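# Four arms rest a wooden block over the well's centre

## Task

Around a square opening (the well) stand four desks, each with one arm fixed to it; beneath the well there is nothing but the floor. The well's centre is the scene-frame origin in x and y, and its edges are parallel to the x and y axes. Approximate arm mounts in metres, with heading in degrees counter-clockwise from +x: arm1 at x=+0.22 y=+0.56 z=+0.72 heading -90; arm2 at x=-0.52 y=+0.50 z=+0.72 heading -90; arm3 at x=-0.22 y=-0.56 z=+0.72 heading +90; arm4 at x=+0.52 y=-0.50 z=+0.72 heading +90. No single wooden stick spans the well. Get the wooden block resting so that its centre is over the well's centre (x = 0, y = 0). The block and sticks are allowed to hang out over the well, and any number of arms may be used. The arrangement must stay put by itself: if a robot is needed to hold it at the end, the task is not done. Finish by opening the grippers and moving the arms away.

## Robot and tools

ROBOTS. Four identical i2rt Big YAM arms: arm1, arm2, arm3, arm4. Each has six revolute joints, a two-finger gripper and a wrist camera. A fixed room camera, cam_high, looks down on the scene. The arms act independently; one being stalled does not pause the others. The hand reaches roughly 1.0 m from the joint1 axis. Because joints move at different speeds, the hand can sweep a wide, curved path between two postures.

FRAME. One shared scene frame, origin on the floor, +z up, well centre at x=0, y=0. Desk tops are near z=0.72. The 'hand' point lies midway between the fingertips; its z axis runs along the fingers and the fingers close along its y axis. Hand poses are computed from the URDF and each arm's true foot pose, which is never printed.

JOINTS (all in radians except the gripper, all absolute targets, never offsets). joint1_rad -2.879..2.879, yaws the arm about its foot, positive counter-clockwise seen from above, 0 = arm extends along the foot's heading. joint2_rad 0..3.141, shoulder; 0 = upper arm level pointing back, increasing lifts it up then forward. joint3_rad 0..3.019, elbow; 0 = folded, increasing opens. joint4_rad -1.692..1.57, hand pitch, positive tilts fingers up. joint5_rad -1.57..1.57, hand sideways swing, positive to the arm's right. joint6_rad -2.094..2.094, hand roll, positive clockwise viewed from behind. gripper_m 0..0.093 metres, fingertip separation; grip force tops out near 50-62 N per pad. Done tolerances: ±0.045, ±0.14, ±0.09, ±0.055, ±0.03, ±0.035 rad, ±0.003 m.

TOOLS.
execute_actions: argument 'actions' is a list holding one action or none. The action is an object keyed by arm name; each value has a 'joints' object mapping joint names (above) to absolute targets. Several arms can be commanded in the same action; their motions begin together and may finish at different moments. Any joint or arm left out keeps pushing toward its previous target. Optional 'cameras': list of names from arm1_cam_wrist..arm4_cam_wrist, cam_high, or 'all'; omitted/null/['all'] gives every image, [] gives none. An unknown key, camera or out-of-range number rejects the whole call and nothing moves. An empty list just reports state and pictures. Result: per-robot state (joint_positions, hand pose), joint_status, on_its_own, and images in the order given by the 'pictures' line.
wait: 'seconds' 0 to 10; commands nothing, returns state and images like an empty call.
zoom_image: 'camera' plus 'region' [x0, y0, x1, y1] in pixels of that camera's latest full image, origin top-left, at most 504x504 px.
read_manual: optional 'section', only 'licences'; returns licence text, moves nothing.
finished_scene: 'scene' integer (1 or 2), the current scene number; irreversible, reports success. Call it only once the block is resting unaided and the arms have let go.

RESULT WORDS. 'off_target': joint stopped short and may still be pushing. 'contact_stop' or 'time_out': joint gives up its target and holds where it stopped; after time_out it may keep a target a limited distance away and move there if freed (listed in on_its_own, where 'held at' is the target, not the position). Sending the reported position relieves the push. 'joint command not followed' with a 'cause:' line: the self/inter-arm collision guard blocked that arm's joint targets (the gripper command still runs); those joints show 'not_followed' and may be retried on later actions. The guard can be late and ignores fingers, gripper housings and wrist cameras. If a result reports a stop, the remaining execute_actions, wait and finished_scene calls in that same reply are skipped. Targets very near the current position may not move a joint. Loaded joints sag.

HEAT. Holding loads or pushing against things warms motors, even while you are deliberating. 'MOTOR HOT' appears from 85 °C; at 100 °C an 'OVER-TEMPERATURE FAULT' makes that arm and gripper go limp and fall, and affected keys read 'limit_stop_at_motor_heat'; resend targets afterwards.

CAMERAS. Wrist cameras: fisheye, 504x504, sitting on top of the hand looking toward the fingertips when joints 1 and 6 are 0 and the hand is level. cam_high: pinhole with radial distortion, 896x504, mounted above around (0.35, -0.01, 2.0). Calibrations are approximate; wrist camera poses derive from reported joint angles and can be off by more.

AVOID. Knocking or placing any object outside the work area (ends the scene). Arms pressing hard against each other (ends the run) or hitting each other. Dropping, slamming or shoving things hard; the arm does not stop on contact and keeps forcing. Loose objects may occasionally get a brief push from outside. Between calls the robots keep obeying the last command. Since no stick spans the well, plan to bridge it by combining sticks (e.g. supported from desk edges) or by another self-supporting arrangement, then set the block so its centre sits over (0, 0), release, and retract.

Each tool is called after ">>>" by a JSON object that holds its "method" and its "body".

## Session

>>> {"method": "execute_actions", "body": {"actions": []}}

Scene clock: 0.00 s.
Motor temperatures (°C, as the motors report them): arm1=[22 25 26 24 26 27] | arm2=[23 25 26 26 25 24] | arm3=[26 25 29 26 25 25] | arm4=[25 25 26 26 23 24]
arm1.joint_positions: joint1_rad=+0.122 joint2_rad=+0.637 joint3_rad=+1.361 joint4_rad=-1.194 joint5_rad=+0.165 joint6_rad=+0.011 gripper_m=+0.094
arm1.joint_status: not commanded
arm1.hand: x=+0.2119 y=+0.2967 z=+1.3341 quat_wxyz=(-0.343, -0.606, -0.597, +0.398) (m; scene frame)
arm2.joint_positions: joint1_rad=-0.174 joint2_rad=+0.616 joint3_rad=+1.380 joint4_rad=-1.526 joint5_rad=-0.016 joint6_rad=-0.304 gripper_m=+0.095
arm2.joint_status: not commanded
arm2.hand: x=-0.5562 y=+0.2995 z=+1.2871 quat_wxyz=(-0.212, -0.606, -0.690, +0.334) (m; scene frame)
arm3.joint_positions: joint1_rad=-0.401 joint2_rad=+0.538 joint3_rad=+1.453 joint4_rad=-1.413 joint5_rad=-0.275 joint6_rad=-0.334 gripper_m=+0.095
arm3.joint_status: not commanded
arm3.hand: x=-0.2031 y=-0.3830 z=+1.3441 quat_wxyz=(-0.412, +0.644, -0.559, -0.320) (m; scene frame)
arm4.joint_positions: joint1_rad=-0.342 joint2_rad=+0.598 joint3_rad=+1.335 joint4_rad=-1.132 joint5_rad=-0.099 joint6_rad=+0.363 gripper_m=+0.094
arm4.joint_status: not commanded
arm4.hand: x=+0.5959 y=-0.2643 z=+1.3136 quat_wxyz=(-0.365, +0.363, -0.743, -0.428) (m; scene frame)
pictures: arm1_cam_wrist, arm2_cam_wrist, arm3_cam_wrist, arm4_cam_wrist, cam_high
camera_calibration (this result's frames):
arm1_cam_wrist: T_world_to_cam=[[-0.996094, 0.0572606, 0.0672169, 0.102375], [0.019589, 0.885565, -0.464102, 0.355298], [-0.0860997, -0.460973, -0.883228, 1.45646], [0, 0, 0, 1]] pos_world=[0.220416, 0.350889, 1.4444]
arm2_cam_wrist: T_world_to_cam=[[-0.977418, -0.0397302, 0.207546, -0.801], [-0.0749386, 0.983502, -0.164646, -0.118269], [-0.19758, -0.176481, -0.96427, 1.30843], [0, 0, 0, 1]] pos_world=[-0.533256, 0.315406, 1.40845]
arm3_cam_wrist: T_world_to_cam=[[0.985616, 0.0393272, 0.164361, -0.00310964], [0.109321, -0.890032, -0.442596, 0.284627], [0.128881, 0.454198, -0.881529, 1.50665], [0, 0, 0, 1]] pos_world=[-0.222228, -0.430867, 1.45464]
arm4_cam_wrist: T_world_to_cam=[[0.845134, -0.368537, -0.387208, -0.0906077], [-0.525371, -0.706339, -0.474416, 0.755039], [-0.0986602, 0.604373, -0.790569, 1.38168], [0, 0, 0, 1]] pos_world=[0.609568, -0.335127, 1.41543]
Images, in order (width x height): arm1_cam_wrist 504x504, arm2_cam_wrist 504x504, arm3_cam_wrist 504x504, arm4_cam_wrist 504x504, cam_high 896x504.

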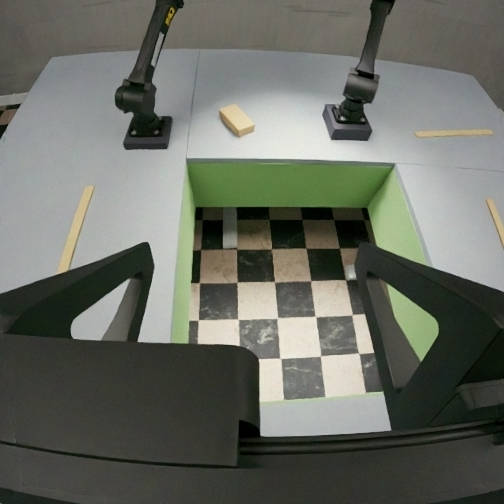

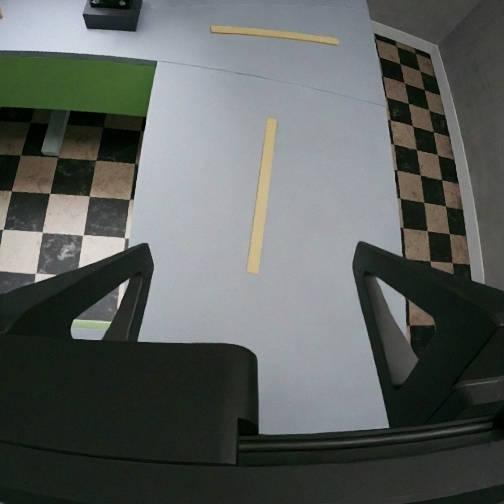

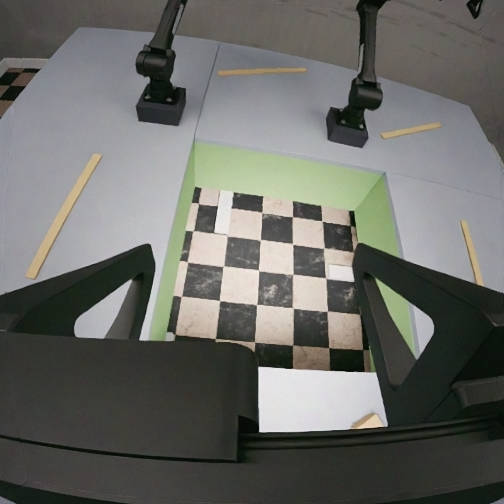

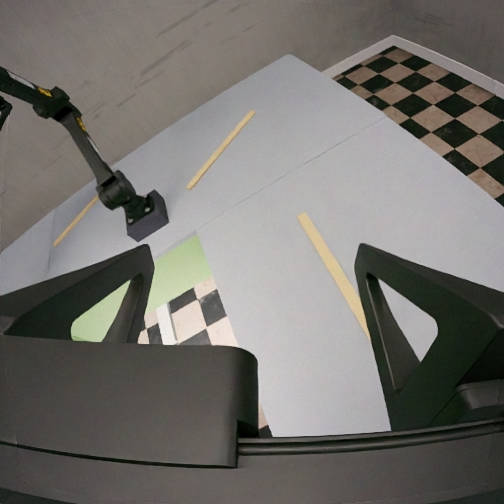

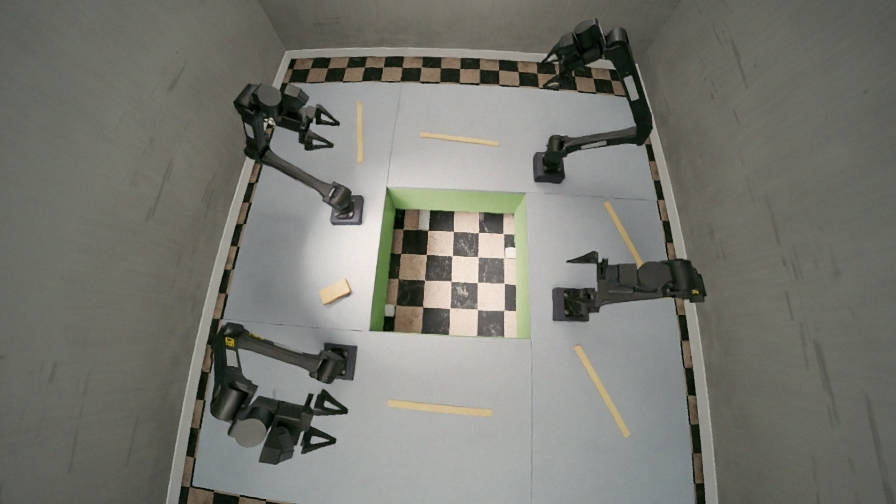

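>>> {"method": "execute_actions", "body": {"actions": [{"arm1":{"joints":{"joint1_rad":1.945,"joint2_rad":1.42,"joint3_rad":0.625,"joint4_rad":-0.75,"joint5_rad":0,"joint6_rad":-0.15,"gripper_m":0.08}},"arm2":{"joints":{"joint1_rad":-0.415,"joint2_rad":1.73,"joint3_rad":1.005,"joint4_rad":-0.815,"joint5_rad":0,"joint6_rad":-0.33,"gripper_m":0.08}},"arm3":{"joints":{"joint1_rad":1.57,"joint2_rad":1.675,"joint3_rad":0.995,"joint4_rad":-0.85,"joint5_rad":0,"joint6_rad":-0.08,"gripper_m":0.08}},"arm4":{"joints":{"joint1_rad":-0.4,"joint2_rad":1.6,"joint3_rad":0.945,"joint4_rad":-0.885,"joint5_rad":0,"joint6_rad":-0.345,"gripper_m":0.08}}}]}}

Scene clock: 10.70 s.
Motor temperatures (°C, as the motors report them): arm1=[22 25 28 24 26 27] | arm2=[23 25 28 26 25 24] | arm3=[26 25 30 26 25 25] | arm4=[25 25 27 26 23 24]
arm1.joint_positions: joint1_rad=+1.938 joint2_rad=+1.411 joint3_rad=+0.638 joint4_rad=-0.759 joint5_rad=+0.000 joint6_rad=-0.143 gripper_m=+0.080
arm1.joint_status: all done
arm1.hand: x=+0.5105 y=+0.6650 z=+0.7857 quat_wxyz=(-0.022, +0.242, -0.970, -0.002) (m; scene frame)
arm2.joint_positions: joint1_rad=-0.406 joint2_rad=+1.726 joint3_rad=+1.015 joint4_rad=-0.832 joint5_rad=-0.002 joint6_rad=-0.315 gripper_m=+0.080
arm2.joint_status: all done
arm2.hand: x=-0.6983 y=+0.0939 z=+0.7873 quat_wxyz=(-0.009, -0.741, -0.671, +0.013) (m; scene frame)
arm3.joint_positions: joint1_rad=+1.577 joint2_rad=+1.685 joint3_rad=+0.988 joint4_rad=-0.856 joint5_rad=+0.001 joint6_rad=-0.090 gripper_m=+0.080
arm3.joint_status: all done
arm3.hand: x=-0.6461 y=-0.5792 z=+0.7763 quat_wxyz=(-0.003, +0.998, +0.068, -0.004) (m; scene frame)
arm4.joint_positions: joint1_rad=-0.388 joint2_rad=+1.605 joint3_rad=+0.938 joint4_rad=-0.899 joint5_rad=-0.004 joint6_rad=-0.337 gripper_m=+0.080
arm4.joint_status: all done
arm4.hand: x=+0.6802 y=-0.1299 z=+0.7776 quat_wxyz=(-0.006, +0.681, -0.732, -0.009) (m; scene frame)
pictures: arm1_cam_wrist, arm2_cam_wrist, arm3_cam_wrist, arm4_cam_wrist, cam_high
camera_calibration (this result's frames):
arm1_cam_wrist: T_world_to_cam=[[0.472191, -0.881352, 0.015957, 0.330542], [-0.742206, -0.387746, 0.54661, 0.210269], [-0.475568, -0.269948, -0.837235, 1.20328], [0, 0, 0, 1]] pos_world=[0.572228, 0.697679, 0.887222]
arm2_cam_wrist: T_world_to_cam=[[-0.995294, 0.0966316, 0.00721471, -0.711885], [0.0841479, 0.824988, 0.55885, -0.452593], [0.0480505, 0.556827, -0.829237, 0.758473], [0, 0, 0, 1]] pos_world=[-0.706895, 0.0198355, 0.887022]
arm3_cam_wrist: T_world_to_cam=[[-0.129951, 0.99152, -0.00108027, 0.493683], [0.809186, 0.106683, 0.577786, 0.144422], [0.573002, 0.0742098, -0.816187, 1.16847], [0, 0, 0, 1]] pos_world=[-0.722245, -0.591616, 0.870779]
arm4_cam_wrist: T_world_to_cam=[[0.996087, -0.0875648, -0.0119923, -0.677783], [-0.0654108, -0.821627, 0.56626, -0.497158], [-0.0594377, -0.563259, -0.82414, 0.732756], [0, 0, 0, 1]] pos_world=[0.686164, -0.0550966, 0.877286]
Images, in order (width x height): arm1_cam_wrist 504x504, arm2_cam_wrist 504x504, arm3_cam_wrist 504x504, arm4_cam_wrist 504x504, cam_high 896x504.

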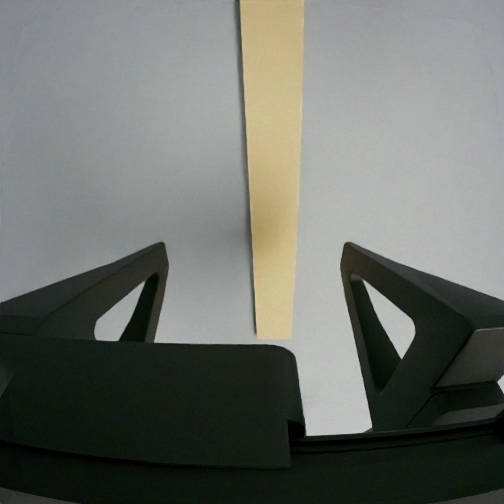

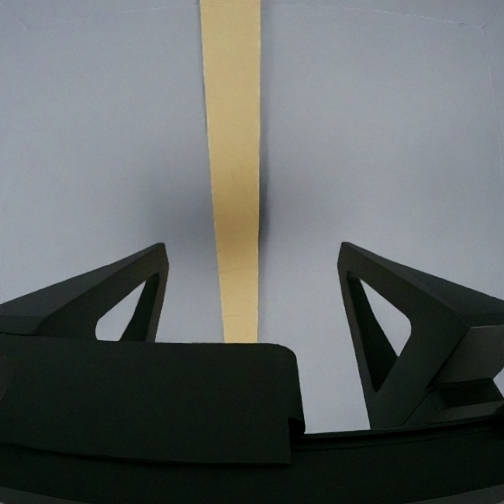

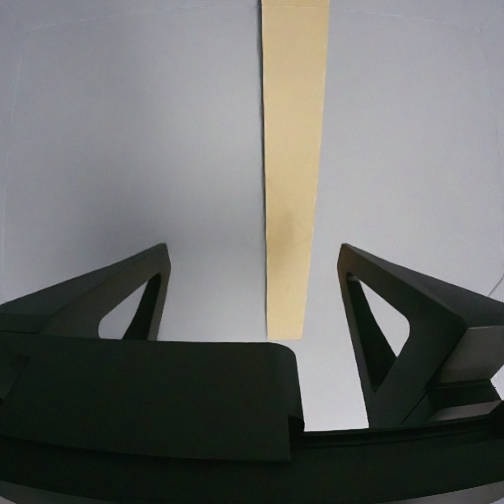

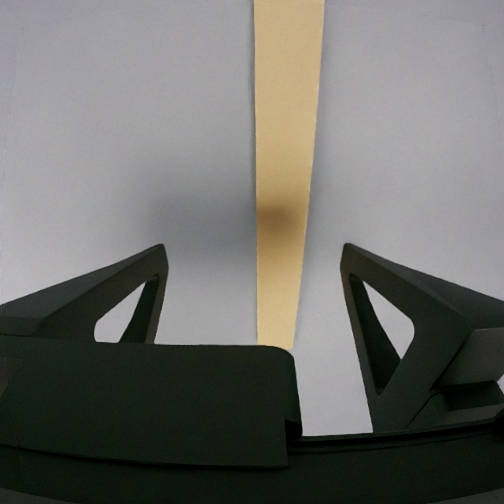

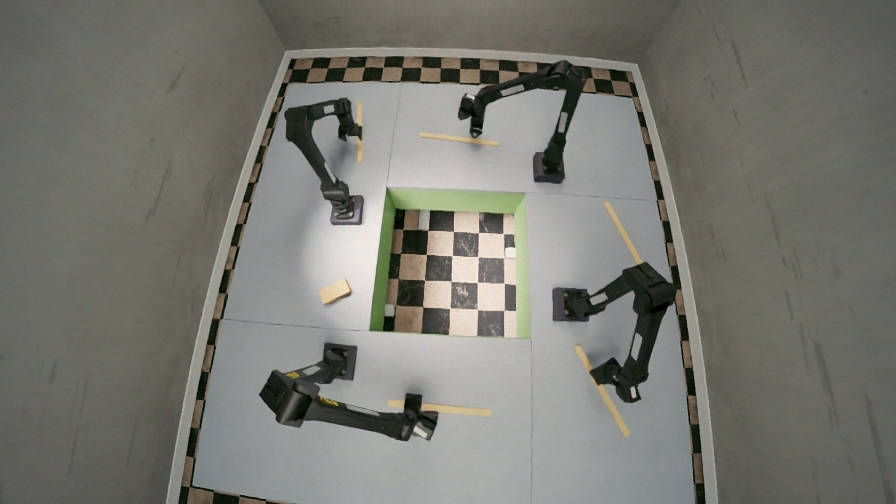

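>>> {"method": "execute_actions", "body": {"actions": [{"arm1":{"joints":{"joint1_rad":1.893,"joint2_rad":1.578,"joint3_rad":0.68,"joint4_rad":-0.638}},"arm2":{"joints":{"joint1_rad":-0.376,"joint2_rad":1.827,"joint3_rad":0.97,"joint4_rad":-0.712}},"arm3":{"joints":{"joint1_rad":1.522,"joint2_rad":1.8,"joint3_rad":1.06,"joint4_rad":-0.777}},"arm4":{"joints":{"joint1_rad":-0.432,"joint2_rad":1.705,"joint3_rad":0.99,"joint4_rad":-0.805}}}], "cameras": ["arm1_cam_wrist","arm2_cam_wrist","arm3_cam_wrist","arm4_cam_wrist"]}}

Scene clock: 19.27 s.
Motor temperatures (°C, as the motors report them): arm1=[22 25 28 24 26 27] | arm2=[23 25 28 26 25 24] | arm3=[26 25 31 26 25 25] | arm4=[25 25 27 26 23 24]
arm1.joint_positions: joint1_rad=+1.903 joint2_rad=+1.575 joint3_rad=+0.642 joint4_rad=-0.650 joint5_rad=+0.000 joint6_rad=-0.143 gripper_m=+0.080
arm1.joint_status: all done
arm1.hand: x=+0.5178 y=+0.6560 z=+0.7389 quat_wxyz=(+0.004, +0.225, -0.974, +0.001) (m; scene frame)
arm2.joint_positions: joint1_rad=-0.387 joint2_rad=+1.825 joint3_rad=+0.975 joint4_rad=-0.729 joint5_rad=-0.002 joint6_rad=-0.315 gripper_m=+0.080
arm2.joint_status: all done
arm2.hand: x=-0.6861 y=+0.0999 z=+0.7355 quat_wxyz=(-0.002, -0.734, -0.679, -0.003) (m; scene frame)
arm3.joint_positions: joint1_rad=+1.519 joint2_rad=+1.813 joint3_rad=+1.030 joint4_rad=-0.786 joint5_rad=+0.001 joint6_rad=-0.089 gripper_m=+0.080
arm3.joint_status: all done
arm3.hand: x=-0.6661 y=-0.5540 z=+0.7348 quat_wxyz=(-0.003, +0.999, +0.039, +0.004) (m; scene frame)
arm4.joint_positions: joint1_rad=-0.423 joint2_rad=+1.716 joint3_rad=+0.945 joint4_rad=-0.820 joint5_rad=-0.004 joint6_rad=-0.338 gripper_m=+0.080
arm4.joint_status: all done
arm4.hand: x=+0.6967 y=-0.1269 z=+0.7365 quat_wxyz=(+0.005, +0.669, -0.743, -0.004) (m; scene frame)
pictures: arm1_cam_wrist, arm2_cam_wrist, arm3_cam_wrist, arm4_cam_wrist
camera_calibration (this result's frames):
arm1_cam_wrist: T_world_to_cam=[[0.441894, -0.89703, 0.00813186, 0.35163], [-0.726938, -0.352763, 0.589168, 0.175468], [-0.525633, -0.266262, -0.807969, 1.16698], [0, 0, 0, 1]] pos_world=[0.585575, 0.688044, 0.836644]
arm2_cam_wrist: T_world_to_cam=[[-0.99705, 0.0766642, -0.00375484, -0.691029], [0.0599019, 0.807772, 0.586444, -0.464818], [0.0479923, 0.584489, -0.809981, 0.694561], [0, 0, 0, 1]] pos_world=[-0.69448, 0.0224813, 0.832576]
arm3_cam_wrist: T_world_to_cam=[[-0.0717927, 0.997418, -0.00197764, 0.508753], [0.804608, 0.0590861, 0.590859, 0.142906], [0.58945, 0.0408281, -0.806772, 1.12969], [0, 0, 0, 1]] pos_world=[-0.744356, -0.562006, 0.827974]
arm4_cam_wrist: T_world_to_cam=[[0.992394, -0.121483, -0.0199033, -0.690324], [-0.0869437, -0.806139, 0.585304, -0.467355], [-0.0871492, -0.579122, -0.810569, 0.708871], [0, 0, 0, 1]] pos_world=[0.706217, -0.0500925, 0.834394]
Images, in order (width x height): arm1_cam_wrist 504x504, arm2_cam_wrist 504x504, arm3_cam_wrist 504x504, arm4_cam_wrist 504x504.

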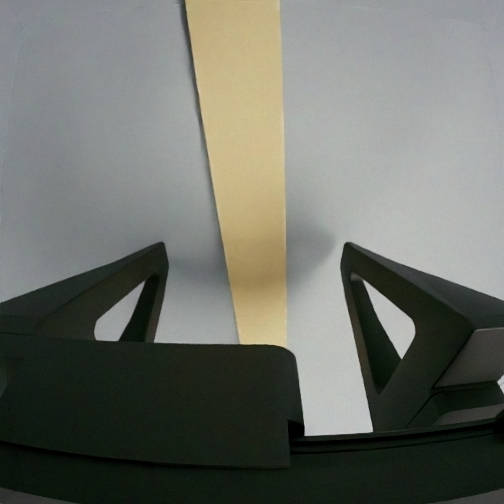

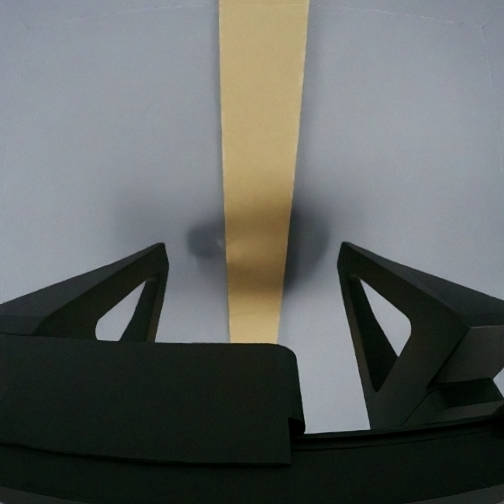

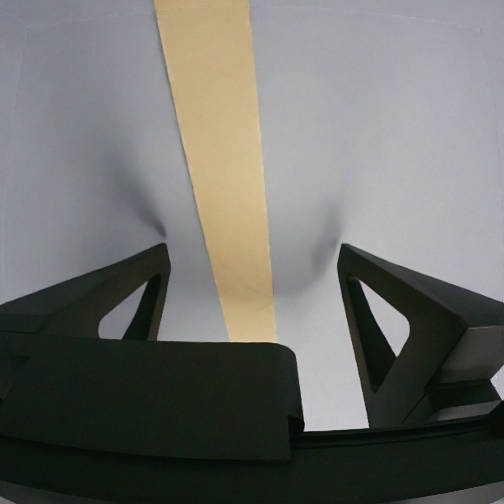

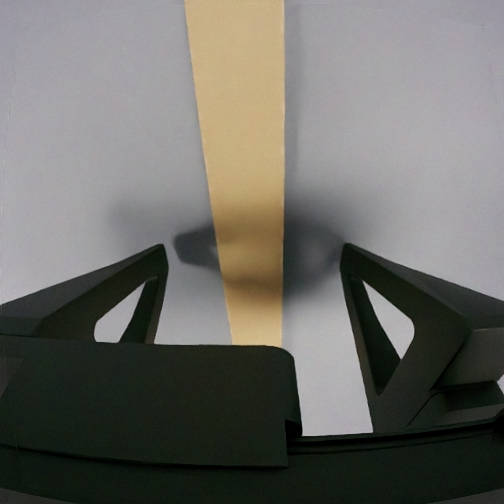

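>>> {"method": "execute_actions", "body": {"actions": [{"arm1":{"joints":{"joint2_rad":1.63,"joint6_rad":-0.22}},"arm2":{"joints":{"joint2_rad":1.875}},"arm3":{"joints":{"joint1_rad":1.54,"joint2_rad":1.86,"joint6_rad":-0.2}},"arm4":{"joints":{"joint2_rad":1.752,"joint6_rad":-0.41}}}], "cameras": []}}

Scene clock: 21.70 s.
Motor temperatures (°C, as the motors report them): arm1=[22 25 28 24 26 27] | arm2=[23 26 28 26 25 24] | arm3=[26 26 31 26 25 25] | arm4=[25 25 28 26 23 24]
arm1.joint_positions: joint1_rad=+1.903 joint2_rad=+1.607 joint3_rad=+0.645 joint4_rad=-0.648 joint5_rad=+0.001 joint6_rad=-0.211 gripper_m=+0.080
arm1.joint_status: all done
arm1.hand: x=+0.5149 y=+0.6548 z=+0.7302 quat_wxyz=(+0.017, +0.258, -0.966, +0.002) (m; scene frame)
arm2.joint_positions: joint1_rad=-0.385 joint2_rad=+1.851 joint3_rad=+0.975 joint4_rad=-0.725 joint5_rad=+0.000 joint6_rad=-0.317 gripper_m=+0.080
arm2.joint_status: all done
arm2.hand: x=-0.6844 y=+0.1033 z=+0.7248 quat_wxyz=(+0.004, -0.733, -0.680, -0.013) (m; scene frame)
arm3.joint_positions: joint1_rad=+1.536 joint2_rad=+1.833 joint3_rad=+1.035 joint4_rad=-0.787 joint5_rad=+0.005 joint6_rad=-0.183 gripper_m=+0.080
arm3.joint_status: all done
arm3.hand: x=-0.6654 y=-0.5610 z=+0.7277 quat_wxyz=(-0.004, +0.995, +0.094, +0.011) (m; scene frame)
arm4.joint_positions: joint1_rad=-0.423 joint2_rad=+1.727 joint3_rad=+0.952 joint4_rad=-0.819 joint5_rad=+0.000 joint6_rad=-0.396 gripper_m=+0.080
arm4.joint_status: all done
arm4.hand: x=+0.6983 y=-0.1250 z=+0.7342 quat_wxyz=(+0.005, +0.690, -0.723, -0.002) (m; scene frame)
pictures: none
No camera images: the call's "cameras" was empty. Leave "cameras" out to get every camera's image.

>>> {"method": "execute_actions", "body": {"actions": [{"arm1":{"joints":{"gripper_m":0}},"arm2":{"joints":{"gripper_m":0}},"arm3":{"joints":{"gripper_m":0}},"arm4":{"joints":{"gripper_m":0,"joint3_rad":0.96}}}], "cameras": []}}

>>> {"method": "execute_actions", "body": {"actions": [{"arm1":{"joints":{"joint2_rad":1.1,"joint3_rad":0.6,"joint4_rad":-0.8,"joint5_rad":-0.17,"joint6_rad":-0.714}},"arm2":{"joints":{"joint2_rad":1.72}},"arm3":{"joints":{"joint2_rad":1.1}},"arm4":{"joints":{"joint2_rad":1.6}}}]}}

Scene clock: 26.50 s.
Motor temperatures (°C, as the motors report them): arm1=[22 25 28 24 26 27] | arm2=[23 26 28 26 25 24] | arm3=[26 26 31 26 25 25] | arm4=[25 25 28 26 23 24]
arm1.joint_positions: joint1_rad=+1.903 joint2_rad=+1.607 joint3_rad=+0.645 joint4_rad=-0.648 joint5_rad=+0.001 joint6_rad=-0.212 gripper_m=+0.027
arm1.joint_status: gripper_m off_target (ended at +0.027, target +0.000)
arm1.hand: x=+0.5149 y=+0.6549 z=+0.7302 quat_wxyz=(+0.017, +0.258, -0.966, +0.001) (m; scene frame)
arm2.joint_positions: joint1_rad=-0.385 joint2_rad=+1.851 joint3_rad=+0.975 joint4_rad=-0.725 joint5_rad=+0.002 joint6_rad=-0.317 gripper_m=+0.028
arm2.joint_status: gripper_m off_target (ended at +0.028, target +0.000)
arm2.hand: x=-0.6847 y=+0.1034 z=+0.7248 quat_wxyz=(+0.004, -0.733, -0.680, -0.012) (m; scene frame)
arm3.joint_positions: joint1_rad=+1.536 joint2_rad=+1.834 joint3_rad=+1.035 joint4_rad=-0.786 joint5_rad=+0.004 joint6_rad=-0.188 gripper_m=+0.028
arm3.joint_status: gripper_m off_target (ended at +0.028, target +0.000)
arm3.hand: x=-0.6655 y=-0.5611 z=+0.7273 quat_wxyz=(-0.003, +0.995, +0.097, +0.012) (m; scene frame)
arm4.joint_positions: joint1_rad=-0.423 joint2_rad=+1.731 joint3_rad=+0.952 joint4_rad=-0.816 joint5_rad=+0.002 joint6_rad=-0.401 gripper_m=+0.027
arm4.joint_status: gripper_m off_target (ended at +0.027, target +0.000); the others done
arm4.hand: x=+0.6987 y=-0.1249 z=+0.7328 quat_wxyz=(+0.005, +0.692, -0.722, -0.001) (m; scene frame)
pictures: none
No camera images: the call's "cameras" was empty. Leave "cameras" out to get every camera's image.

Scene clock: 28.00 s.
Motor temperatures (°C, as the motors report them): arm1=[22 25 28 24 26 27] | arm2=[23 26 28 26 25 24] | arm3=[26 26 31 26 25 25] | arm4=[25 26 28 26 23 24]
arm1.joint_positions: joint1_rad=+1.903 joint2_rad=+1.101 joint3_rad=+0.598 joint4_rad=-0.792 joint5_rad=-0.166 joint6_rad=-0.706 gripper_m=+0.027
arm1.joint_status: all done
arm1.hand: x=+0.5051 y=+0.6817 z=+0.8634 quat_wxyz=(-0.153, +0.490, -0.857, -0.053) (m; scene frame)
arm2.joint_positions: joint1_rad=-0.385 joint2_rad=+1.710 joint3_rad=+0.972 joint4_rad=-0.725 joint5_rad=+0.002 joint6_rad=-0.317 gripper_m=+0.028
arm2.joint_status: all done
arm2.hand: x=-0.6931 y=+0.0836 z=+0.7832 quat_wxyz=(-0.025, -0.732, -0.679, +0.050) (m; scene frame)
arm3.joint_positions: joint1_rad=+1.536 joint2_rad=+1.098 joint3_rad=+1.035 joint4_rad=-0.786 joint5_rad=+0.004 joint6_rad=-0.191 gripper_m=+0.028
arm3.joint_status: all done
arm3.hand: x=-0.6729 y=-0.5627 z=+1.0585 quat_wxyz=(-0.036, +0.932, +0.092, -0.348) (m; scene frame)
arm4.joint_positions: joint1_rad=-0.423 joint2_rad=+1.597 joint3_rad=+0.952 joint4_rad=-0.816 joint5_rad=+0.002 joint6_rad=-0.402 gripper_m=+0.027
arm4.joint_status: all done
arm4.hand: x=+0.7059 y=-0.1107 z=+0.7868 quat_wxyz=(-0.057, +0.691, -0.720, -0.025) (m; scene frame)
pictures: arm1_cam_wrist, arm2_cam_wrist, arm3_cam_wrist, arm4_cam_wrist, cam_high
camera_calibration (this result's frames):
arm1_cam_wrist: T_world_to_cam=[[0.855819, -0.512675, 0.0688324, -0.144203], [-0.50814, -0.808331, 0.297312, 0.554061], [-0.0967853, -0.289422, -0.952296, 1.1915], [0, 0, 0, 1]] pos_world=[0.520271, 0.718782, 0.979856]
arm2_cam_wrist: T_world_to_cam=[[-0.996457, 0.0760133, 0.0359806, -0.727308], [0.0838556, 0.865525, 0.493797, -0.394847], [0.00639303, 0.495065, -0.868833, 0.76781], [0, 0, 0, 1]] pos_world=[-0.69653, 0.0169196, 0.888242]
arm3_cam_wrist: T_world_to_cam=[[-0.146072, 0.981631, 0.122733, 0.326723], [0.984554, 0.156356, -0.0787807, 0.842283], [-0.0965237, 0.109329, -0.989308, 1.16539], [0, 0, 0, 1]] pos_world=[-0.66906, -0.57983, 1.17919]
arm4_cam_wrist: T_world_to_cam=[[0.997658, -0.059163, 0.0343396, -0.735998], [-0.0683942, -0.872274, 0.484211, -0.423857], [0.00130614, -0.485425, -0.874277, 0.757879], [0, 0, 0, 1]] pos_world=[0.704295, -0.0453702, 0.893106]
Images, in order (width x height): arm1_cam_wrist 504x504, arm2_cam_wrist 504x504, arm3_cam_wrist 504x504, arm4_cam_wrist 504x504, cam_high 896x504.

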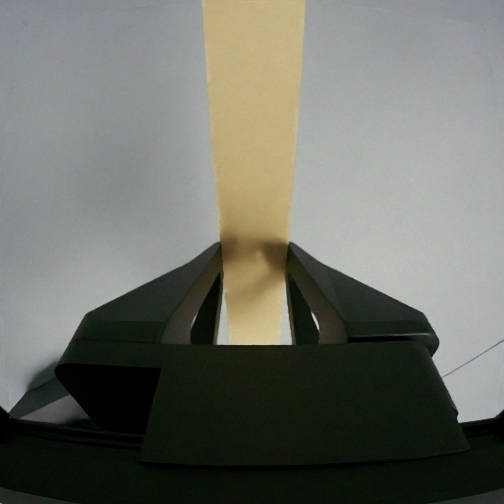

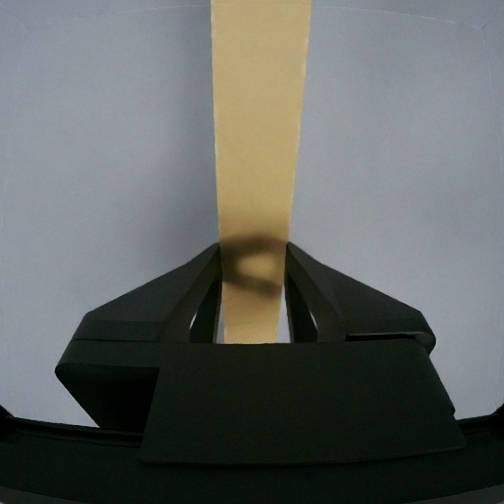

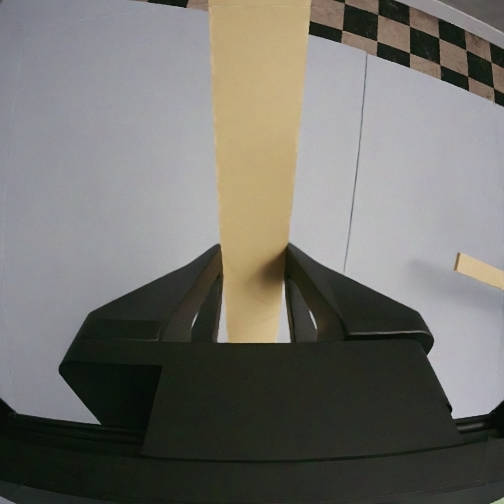

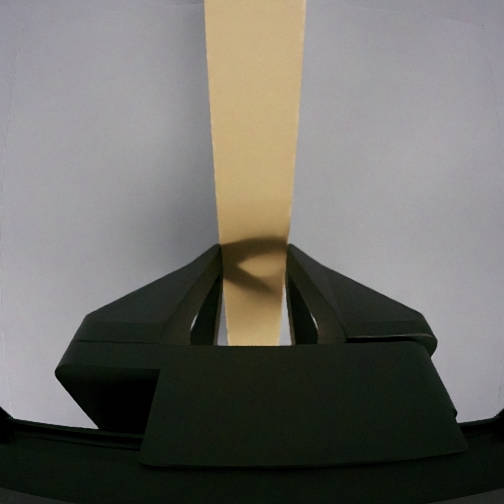

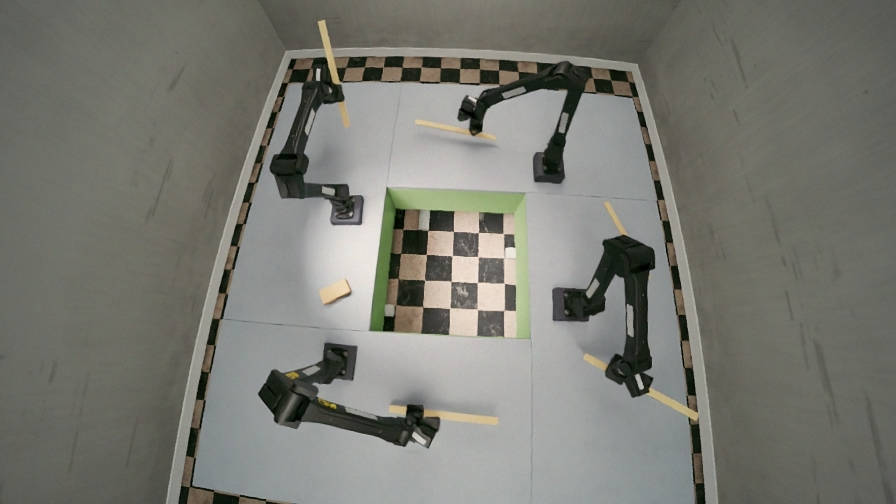

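>>> {"method": "execute_actions", "body": {"actions": [{"arm1":{"joints":{"joint1_rad":-0.707,"joint3_rad":0.6}},"arm2":{"joints":{"joint1_rad":-0.75}},"arm3":{"joints":{"joint1_rad":-0.812,"joint3_rad":0.6,"joint4_rad":-0.8,"joint5_rad":-0.175,"joint6_rad":-0.7}},"arm4":{"joints":{"joint1_rad":-0.75}}}], "cameras": ["cam_high"]}}

>>> {"method": "execute_actions", "body": {"actions": [{"arm1":{"joints":{"joint2_rad":1.36,"joint3_rad":0.5,"joint4_rad":-0.518}},"arm2":{"joints":{"joint2_rad":1.45,"joint3_rad":1.235,"joint4_rad":-0.785,"joint5_rad":-0.234,"joint6_rad":-1.178}},"arm3":{"joints":{"joint2_rad":1.32,"joint3_rad":0.495,"joint4_rad":-0.555}},"arm4":{"joints":{"joint2_rad":1.38,"joint3_rad":1.245,"joint4_rad":-0.885,"joint5_rad":-0.234,"joint6_rad":-1.145}}}], "cameras": ["cam_high"]}}

Scene clock: 32.67 s.
Motor temperatures (°C, as the motors report them): arm1=[22 25 28 24 26 27] | arm2=[23 26 28 26 25 24] | arm3=[26 26 32 26 25 25] | arm4=[25 26 28 26 23 24]
arm1.joint_positions: joint1_rad=-0.699 joint2_rad=+1.101 joint3_rad=+0.598 joint4_rad=-0.792 joint5_rad=-0.168 joint6_rad=-0.709 gripper_m=+0.027
arm1.joint_status: all done
arm1.hand: x=+0.0320 y=+0.3069 z=+0.8606 quat_wxyz=(-0.094, -0.694, -0.702, +0.129) (m; scene frame)
arm2.joint_positions: joint1_rad=-0.760 joint2_rad=+1.710 joint3_rad=+0.972 joint4_rad=-0.725 joint5_rad=+0.002 joint6_rad=-0.319 gripper_m=+0.028
arm2.joint_status: all done
arm2.hand: x=-0.8337 y=+0.1760 z=+0.7824 quat_wxyz=(-0.015, -0.845, -0.531, +0.053) (m; scene frame)
arm3.joint_positions: joint1_rad=-0.811 joint2_rad=+1.109 joint3_rad=+0.592 joint4_rad=-0.796 joint5_rad=-0.172 joint6_rad=-0.690 gripper_m=+0.028
arm3.joint_status: all done
arm3.hand: x=-0.0239 y=-0.3193 z=+0.8503 quat_wxyz=(-0.128, +0.678, -0.718, -0.091) (m; scene frame)
arm4.joint_positions: joint1_rad=-0.757 joint2_rad=+1.597 joint3_rad=+0.952 joint4_rad=-0.816 joint5_rad=+0.001 joint6_rad=-0.405 gripper_m=+0.027
arm4.joint_status: all done
arm4.hand: x=+0.8234 y=-0.1932 z=+0.7853 quat_wxyz=(-0.058, +0.563, -0.824, -0.017) (m; scene frame)
pictures: cam_high
Images, in order (width x height): cam_high 896x504.

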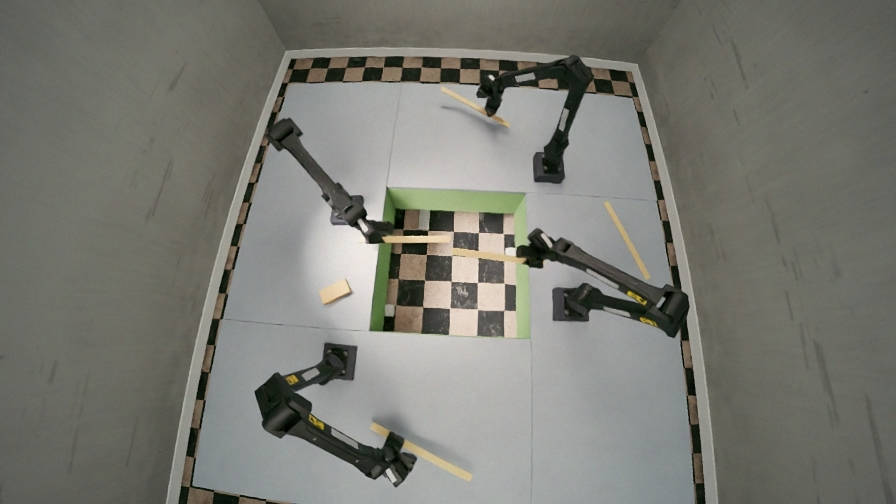

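Scene clock: 34.47 s.
Motor temperatures (°C, as the motors report them): arm1=[22 25 28 24 26 27] | arm2=[23 26 28 26 25 24] | arm3=[26 26 32 26 25 25] | arm4=[25 26 28 26 23 24]
arm1.joint_positions: joint1_rad=-0.699 joint2_rad=+1.361 joint3_rad=+0.504 joint4_rad=-0.533 joint5_rad=-0.168 joint6_rad=-0.709 gripper_m=+0.027
arm1.joint_status: all done
arm1.hand: x=+0.0384 y=+0.3138 z=+0.7665 quat_wxyz=(-0.091, -0.701, -0.703, +0.081) (m; scene frame)
arm2.joint_positions: joint1_rad=-0.760 joint2_rad=+1.446 joint3_rad=+1.224 joint4_rad=-0.779 joint5_rad=-0.232 joint6_rad=-1.166 gripper_m=+0.028
arm2.joint_status: all done
arm2.hand: x=-0.8708 y=+0.0817 z=+1.0148 quat_wxyz=(-0.061, -0.501, -0.811, +0.296) (m; scene frame)
arm3.joint_positions: joint1_rad=-0.811 joint2_rad=+1.335 joint3_rad=+0.482 joint4_rad=-0.573 joint5_rad=-0.172 joint6_rad=-0.690 gripper_m=+0.028
arm3.joint_status: all done
arm3.hand: x=-0.0387 y=-0.3348 z=+0.7606 quat_wxyz=(-0.072, +0.678, -0.726, -0.089) (m; scene frame)
arm4.joint_positions: joint1_rad=-0.757 joint2_rad=+1.386 joint3_rad=+1.222 joint4_rad=-0.882 joint5_rad=-0.231 joint6_rad=-1.139 gripper_m=+0.027
arm4.joint_status: all done
arm4.hand: x=+0.8551 y=-0.1084 z=+0.9974 quat_wxyz=(-0.280, +0.804, -0.520, -0.070) (m; scene frame)
pictures: cam_high
Images, in order (width x height): cam_high 896x504.

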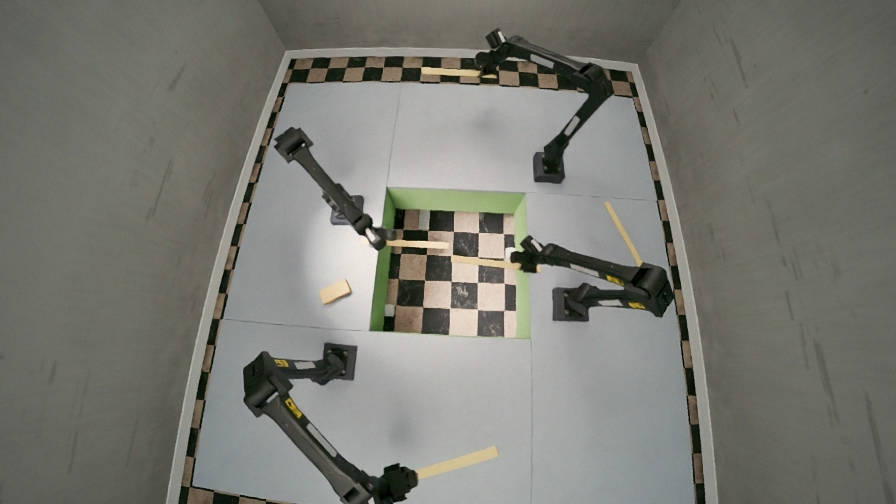

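>>> {"method": "execute_actions", "body": {"actions": [{"arm2":{"joints":{"joint1_rad":0.41,"joint3_rad":1.185,"joint2_rad":1.5}},"arm4":{"joints":{"joint1_rad":0.4,"joint2_rad":1.65,"joint3_rad":1.2}}}], "cameras": ["cam_high"]}}

>>> {"method": "execute_actions", "body": {"actions": [{"arm2":{"joints":{"joint2_rad":1.87,"joint4_rad":-0.76}},"arm4":{"joints":{"joint2_rad":1.8,"joint4_rad":-0.86}}}], "cameras": ["cam_high"]}}

>>> {"method": "zoom_image", "body": {"camera": "cam_high", "region": [350,170,570,350]}}

Scene clock: 38.93 s.
Motor temperatures (°C, as the motors report them): arm1=[22 25 28 24 26 27] | arm2=[23 26 29 26 25 24] | arm3=[26 25 32 26 25 25] | arm4=[25 26 28 26 23 24]
arm1.joint_positions: joint1_rad=-0.699 joint2_rad=+1.361 joint3_rad=+0.504 joint4_rad=-0.533 joint5_rad=-0.168 joint6_rad=-0.709 gripper_m=+0.027
arm1.joint_status: not commanded
arm1.hand: x=+0.0384 y=+0.3138 z=+0.7665 quat_wxyz=(-0.091, -0.701, -0.703, +0.081) (m; scene frame)
arm2.joint_positions: joint1_rad=+0.409 joint2_rad=+1.502 joint3_rad=+1.193 joint4_rad=-0.779 joint5_rad=-0.233 joint6_rad=-1.167 gripper_m=+0.028
arm2.joint_status: all done
arm2.hand: x=-0.2734 y=+0.0196 z=+0.9730 quat_wxyz=(-0.198, +0.027, -0.964, +0.177) (m; scene frame)
arm3.joint_positions: joint1_rad=-0.811 joint2_rad=+1.335 joint3_rad=+0.482 joint4_rad=-0.573 joint5_rad=-0.172 joint6_rad=-0.690 gripper_m=+0.028
arm3.joint_status: not commanded
arm3.hand: x=-0.0387 y=-0.3348 z=+0.7606 quat_wxyz=(-0.072, +0.678, -0.726, -0.089) (m; scene frame)
arm4.joint_positions: joint1_rad=+0.398 joint2_rad=+1.669 joint3_rad=+1.197 joint4_rad=-0.882 joint5_rad=-0.232 joint6_rad=-1.140 gripper_m=+0.027
arm4.joint_status: all done
arm4.hand: x=+0.2923 y=-0.0340 z=+0.8470 quat_wxyz=(-0.062, +0.987, -0.012, -0.149) (m; scene frame)
pictures: cam_high
Images, in order (width x height): cam_high 896x504.

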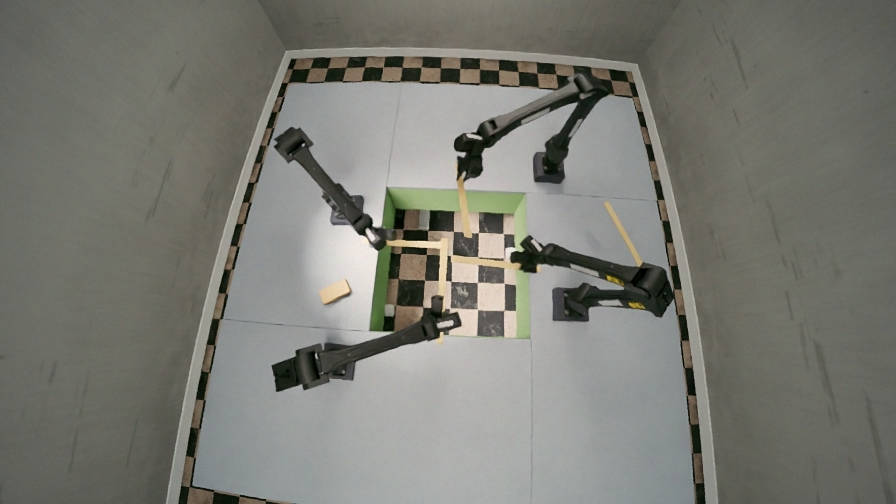

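Scene clock: 40.17 s.
Motor temperatures (°C, as the motors report them): arm1=[22 25 28 24 26 27] | arm2=[23 26 29 26 25 24] | arm3=[26 25 32 26 25 25] | arm4=[25 26 28 26 23 24]
arm1.joint_positions: joint1_rad=-0.699 joint2_rad=+1.361 joint3_rad=+0.504 joint4_rad=-0.533 joint5_rad=-0.168 joint6_rad=-0.709 gripper_m=+0.027
arm1.joint_status: not commanded
arm1.hand: x=+0.0384 y=+0.3138 z=+0.7665 quat_wxyz=(-0.091, -0.701, -0.703, +0.081) (m; scene frame)
arm2.joint_positions: joint1_rad=+0.409 joint2_rad=+1.885 joint3_rad=+1.179 joint4_rad=-0.775 joint5_rad=-0.233 joint6_rad=-1.167 gripper_m=+0.028
arm2.joint_status: all done
arm2.hand: x=-0.2821 y=+0.0405 z=+0.7713 quat_wxyz=(-0.126, +0.005, -0.992, -0.002) (m; scene frame)
arm3.joint_positions: joint1_rad=-0.811 joint2_rad=+1.335 joint3_rad=+0.482 joint4_rad=-0.573 joint5_rad=-0.172 joint6_rad=-0.691 gripper_m=+0.028
arm3.joint_status: not commanded
arm3.hand: x=-0.0387 y=-0.3348 z=+0.7606 quat_wxyz=(-0.072, +0.679, -0.726, -0.089) (m; scene frame)
arm4.joint_positions: joint1_rad=+0.398 joint2_rad=+1.820 joint3_rad=+1.197 joint4_rad=-0.875 joint5_rad=-0.232 joint6_rad=-1.140 gripper_m=+0.027
arm4.joint_status: all done
arm4.hand: x=+0.2959 y=-0.0419 z=+0.7723 quat_wxyz=(+0.004, +0.992, -0.021, -0.121) (m; scene frame)
pictures: cam_high
Images, in order (width x height): cam_high 896x504.

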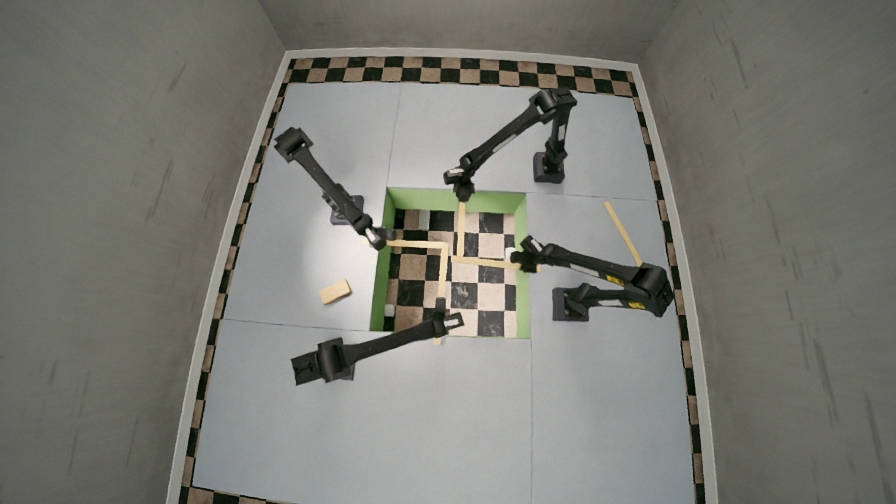

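Region (350, 170, 570, 350) of cam_high's 896x504 image, scaled by 2.291, with more detail than that image has; it fills the top 412 rows of this view, and the rest is white.

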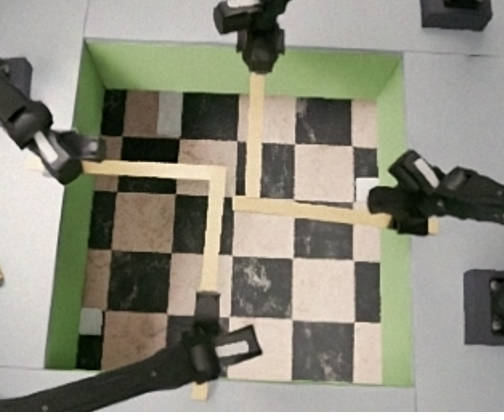

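>>> {"method": "execute_actions", "body": {"actions": [{"arm1":{"joints":{"joint1_rad":-0.594,"joint2_rad":1.415,"joint3_rad":0.648,"joint4_rad":-0.598,"joint5_rad":-0.14,"joint6_rad":-0.582}},"arm3":{"joints":{"joint1_rad":-0.702,"joint2_rad":1.395,"joint3_rad":0.632,"joint4_rad":-0.612,"joint5_rad":-0.148,"joint6_rad":-0.572}},"arm2":{"joints":{"joint1_rad":0.432,"joint6_rad":-1.14}}}]}}

>>> {"method": "zoom_image", "body": {"camera": "cam_high", "region": [400,200,510,300]}}

Scene clock: 44.37 s.
Motor temperatures (°C, as the motors report them): arm1=[22 25 28 24 26 27] | arm2=[23 26 29 26 25 24] | arm3=[26 25 32 26 25 25] | arm4=[25 26 28 26 23 24]
arm1.joint_positions: joint1_rad=-0.601 joint2_rad=+1.409 joint3_rad=+0.603 joint4_rad=-0.596 joint5_rad=-0.139 joint6_rad=-0.591 gripper_m=+0.027
arm1.joint_status: all done
arm1.hand: x=+0.0415 y=+0.2755 z=+0.7789 quat_wxyz=(-0.084, -0.710, -0.696, +0.068) (m; scene frame)
arm2.joint_positions: joint1_rad=+0.421 joint2_rad=+1.885 joint3_rad=+1.179 joint4_rad=-0.775 joint5_rad=-0.233 joint6_rad=-1.155 gripper_m=+0.028
arm2.joint_status: all done
arm2.hand: x=-0.2767 y=+0.0434 z=+0.7713 quat_wxyz=(-0.126, +0.004, -0.992, -0.004) (m; scene frame)
arm3.joint_positions: joint1_rad=-0.701 joint2_rad=+1.401 joint3_rad=+0.601 joint4_rad=-0.605 joint5_rad=-0.149 joint6_rad=-0.582 gripper_m=+0.028
arm3.joint_status: all done
arm3.hand: x=-0.0337 y=-0.2832 z=+0.7752 quat_wxyz=(-0.074, +0.679, -0.725, -0.086) (m; scene frame)
arm4.joint_positions: joint1_rad=+0.400 joint2_rad=+1.820 joint3_rad=+1.197 joint4_rad=-0.875 joint5_rad=-0.235 joint6_rad=-1.153 gripper_m=+0.027
arm4.joint_status: not commanded
arm4.hand: x=+0.2948 y=-0.0424 z=+0.7726 quat_wxyz=(+0.004, +0.992, -0.014, -0.123) (m; scene frame)
pictures: arm1_cam_wrist, arm2_cam_wrist, arm3_cam_wrist, arm4_cam_wrist, cam_high
camera_calibration (this result's frames):
arm1_cam_wrist: T_world_to_cam=[[-0.999758, 0.0157064, -0.0153881, 0.0471783], [0.00835302, 0.918657, 0.394967, -0.558094], [0.0203399, 0.394743, -0.918566, 0.728995], [0, 0, 0, 1]] pos_world=[0.0370009, 0.22419, 0.890785]
arm2_cam_wrist: T_world_to_cam=[[0.0102612, -0.999945, -0.00232496, 0.0459028], [-0.931593, -0.0104046, 0.363354, -0.53148], [-0.363358, -0.00156254, -0.931648, 0.742412], [0, 0, 0, 1]] pos_world=[-0.225833, 0.0415305, 0.884889]
arm3_cam_wrist: T_world_to_cam=[[0.997263, -0.0663997, -0.0325194, 0.0425372], [-0.0485978, -0.920165, 0.388502, -0.555032], [-0.0557197, -0.385859, -0.920874, 0.724399], [0, 0, 0, 1]] pos_world=[-0.0290309, -0.228381, 0.884094]
arm4_cam_wrist: T_world_to_cam=[[0.0404169, 0.99896, -0.0211265, 0.0485682], [0.928854, -0.0297715, 0.369247, -0.554921], [0.368233, -0.0345473, -0.929091, 0.732462], [0, 0, 0, 1]] pos_world=[0.243761, -0.0397339, 0.886453]
Images, in order (width x height): arm1_cam_wrist 504x504, arm2_cam_wrist 504x504, arm3_cam_wrist 504x504, arm4_cam_wrist 504x504, cam_high 896x504.

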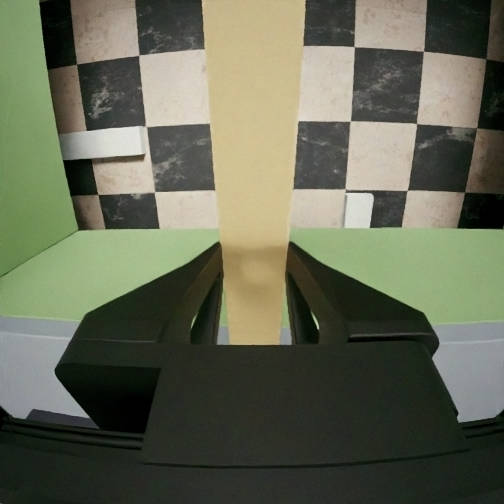

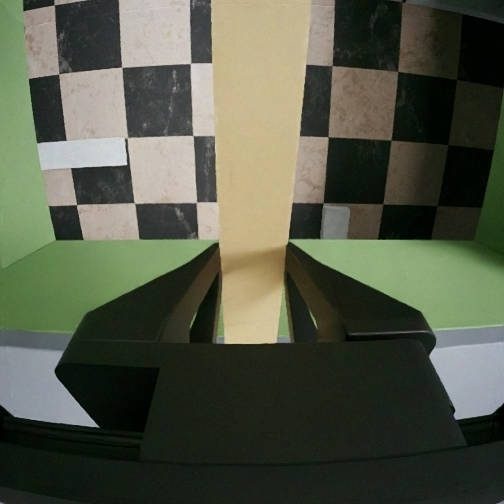

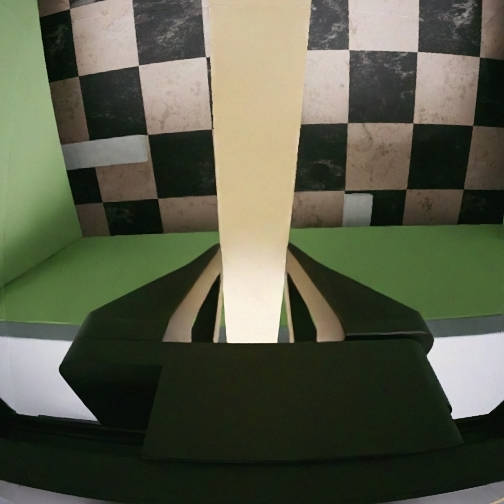

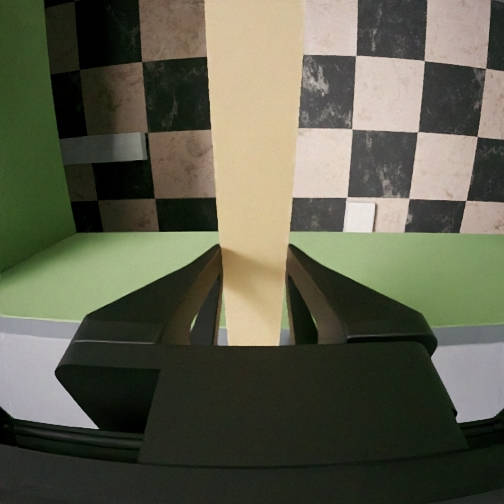

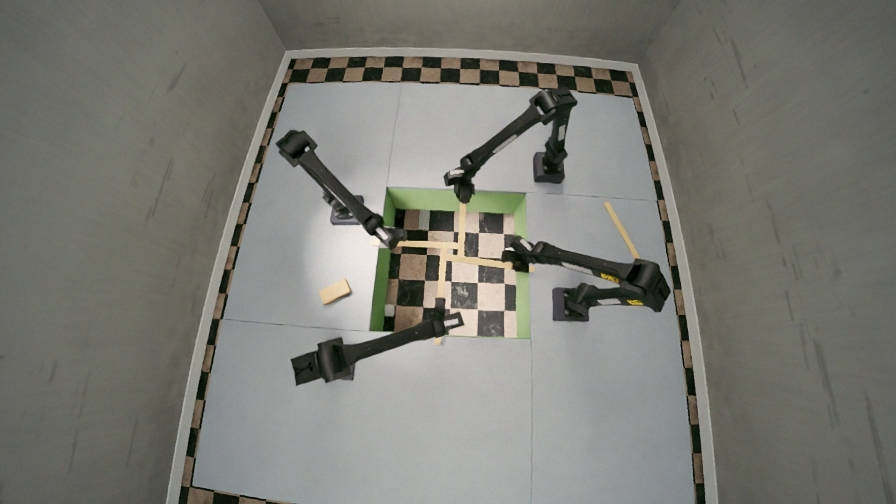

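Region (400, 200, 510, 300) of cam_high's 896x504 image, scaled by 4.582, with more detail than that image has; it fills the top 458 rows of this view, and the rest is white.

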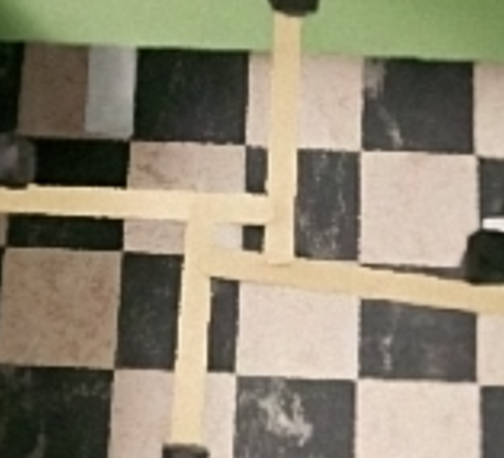

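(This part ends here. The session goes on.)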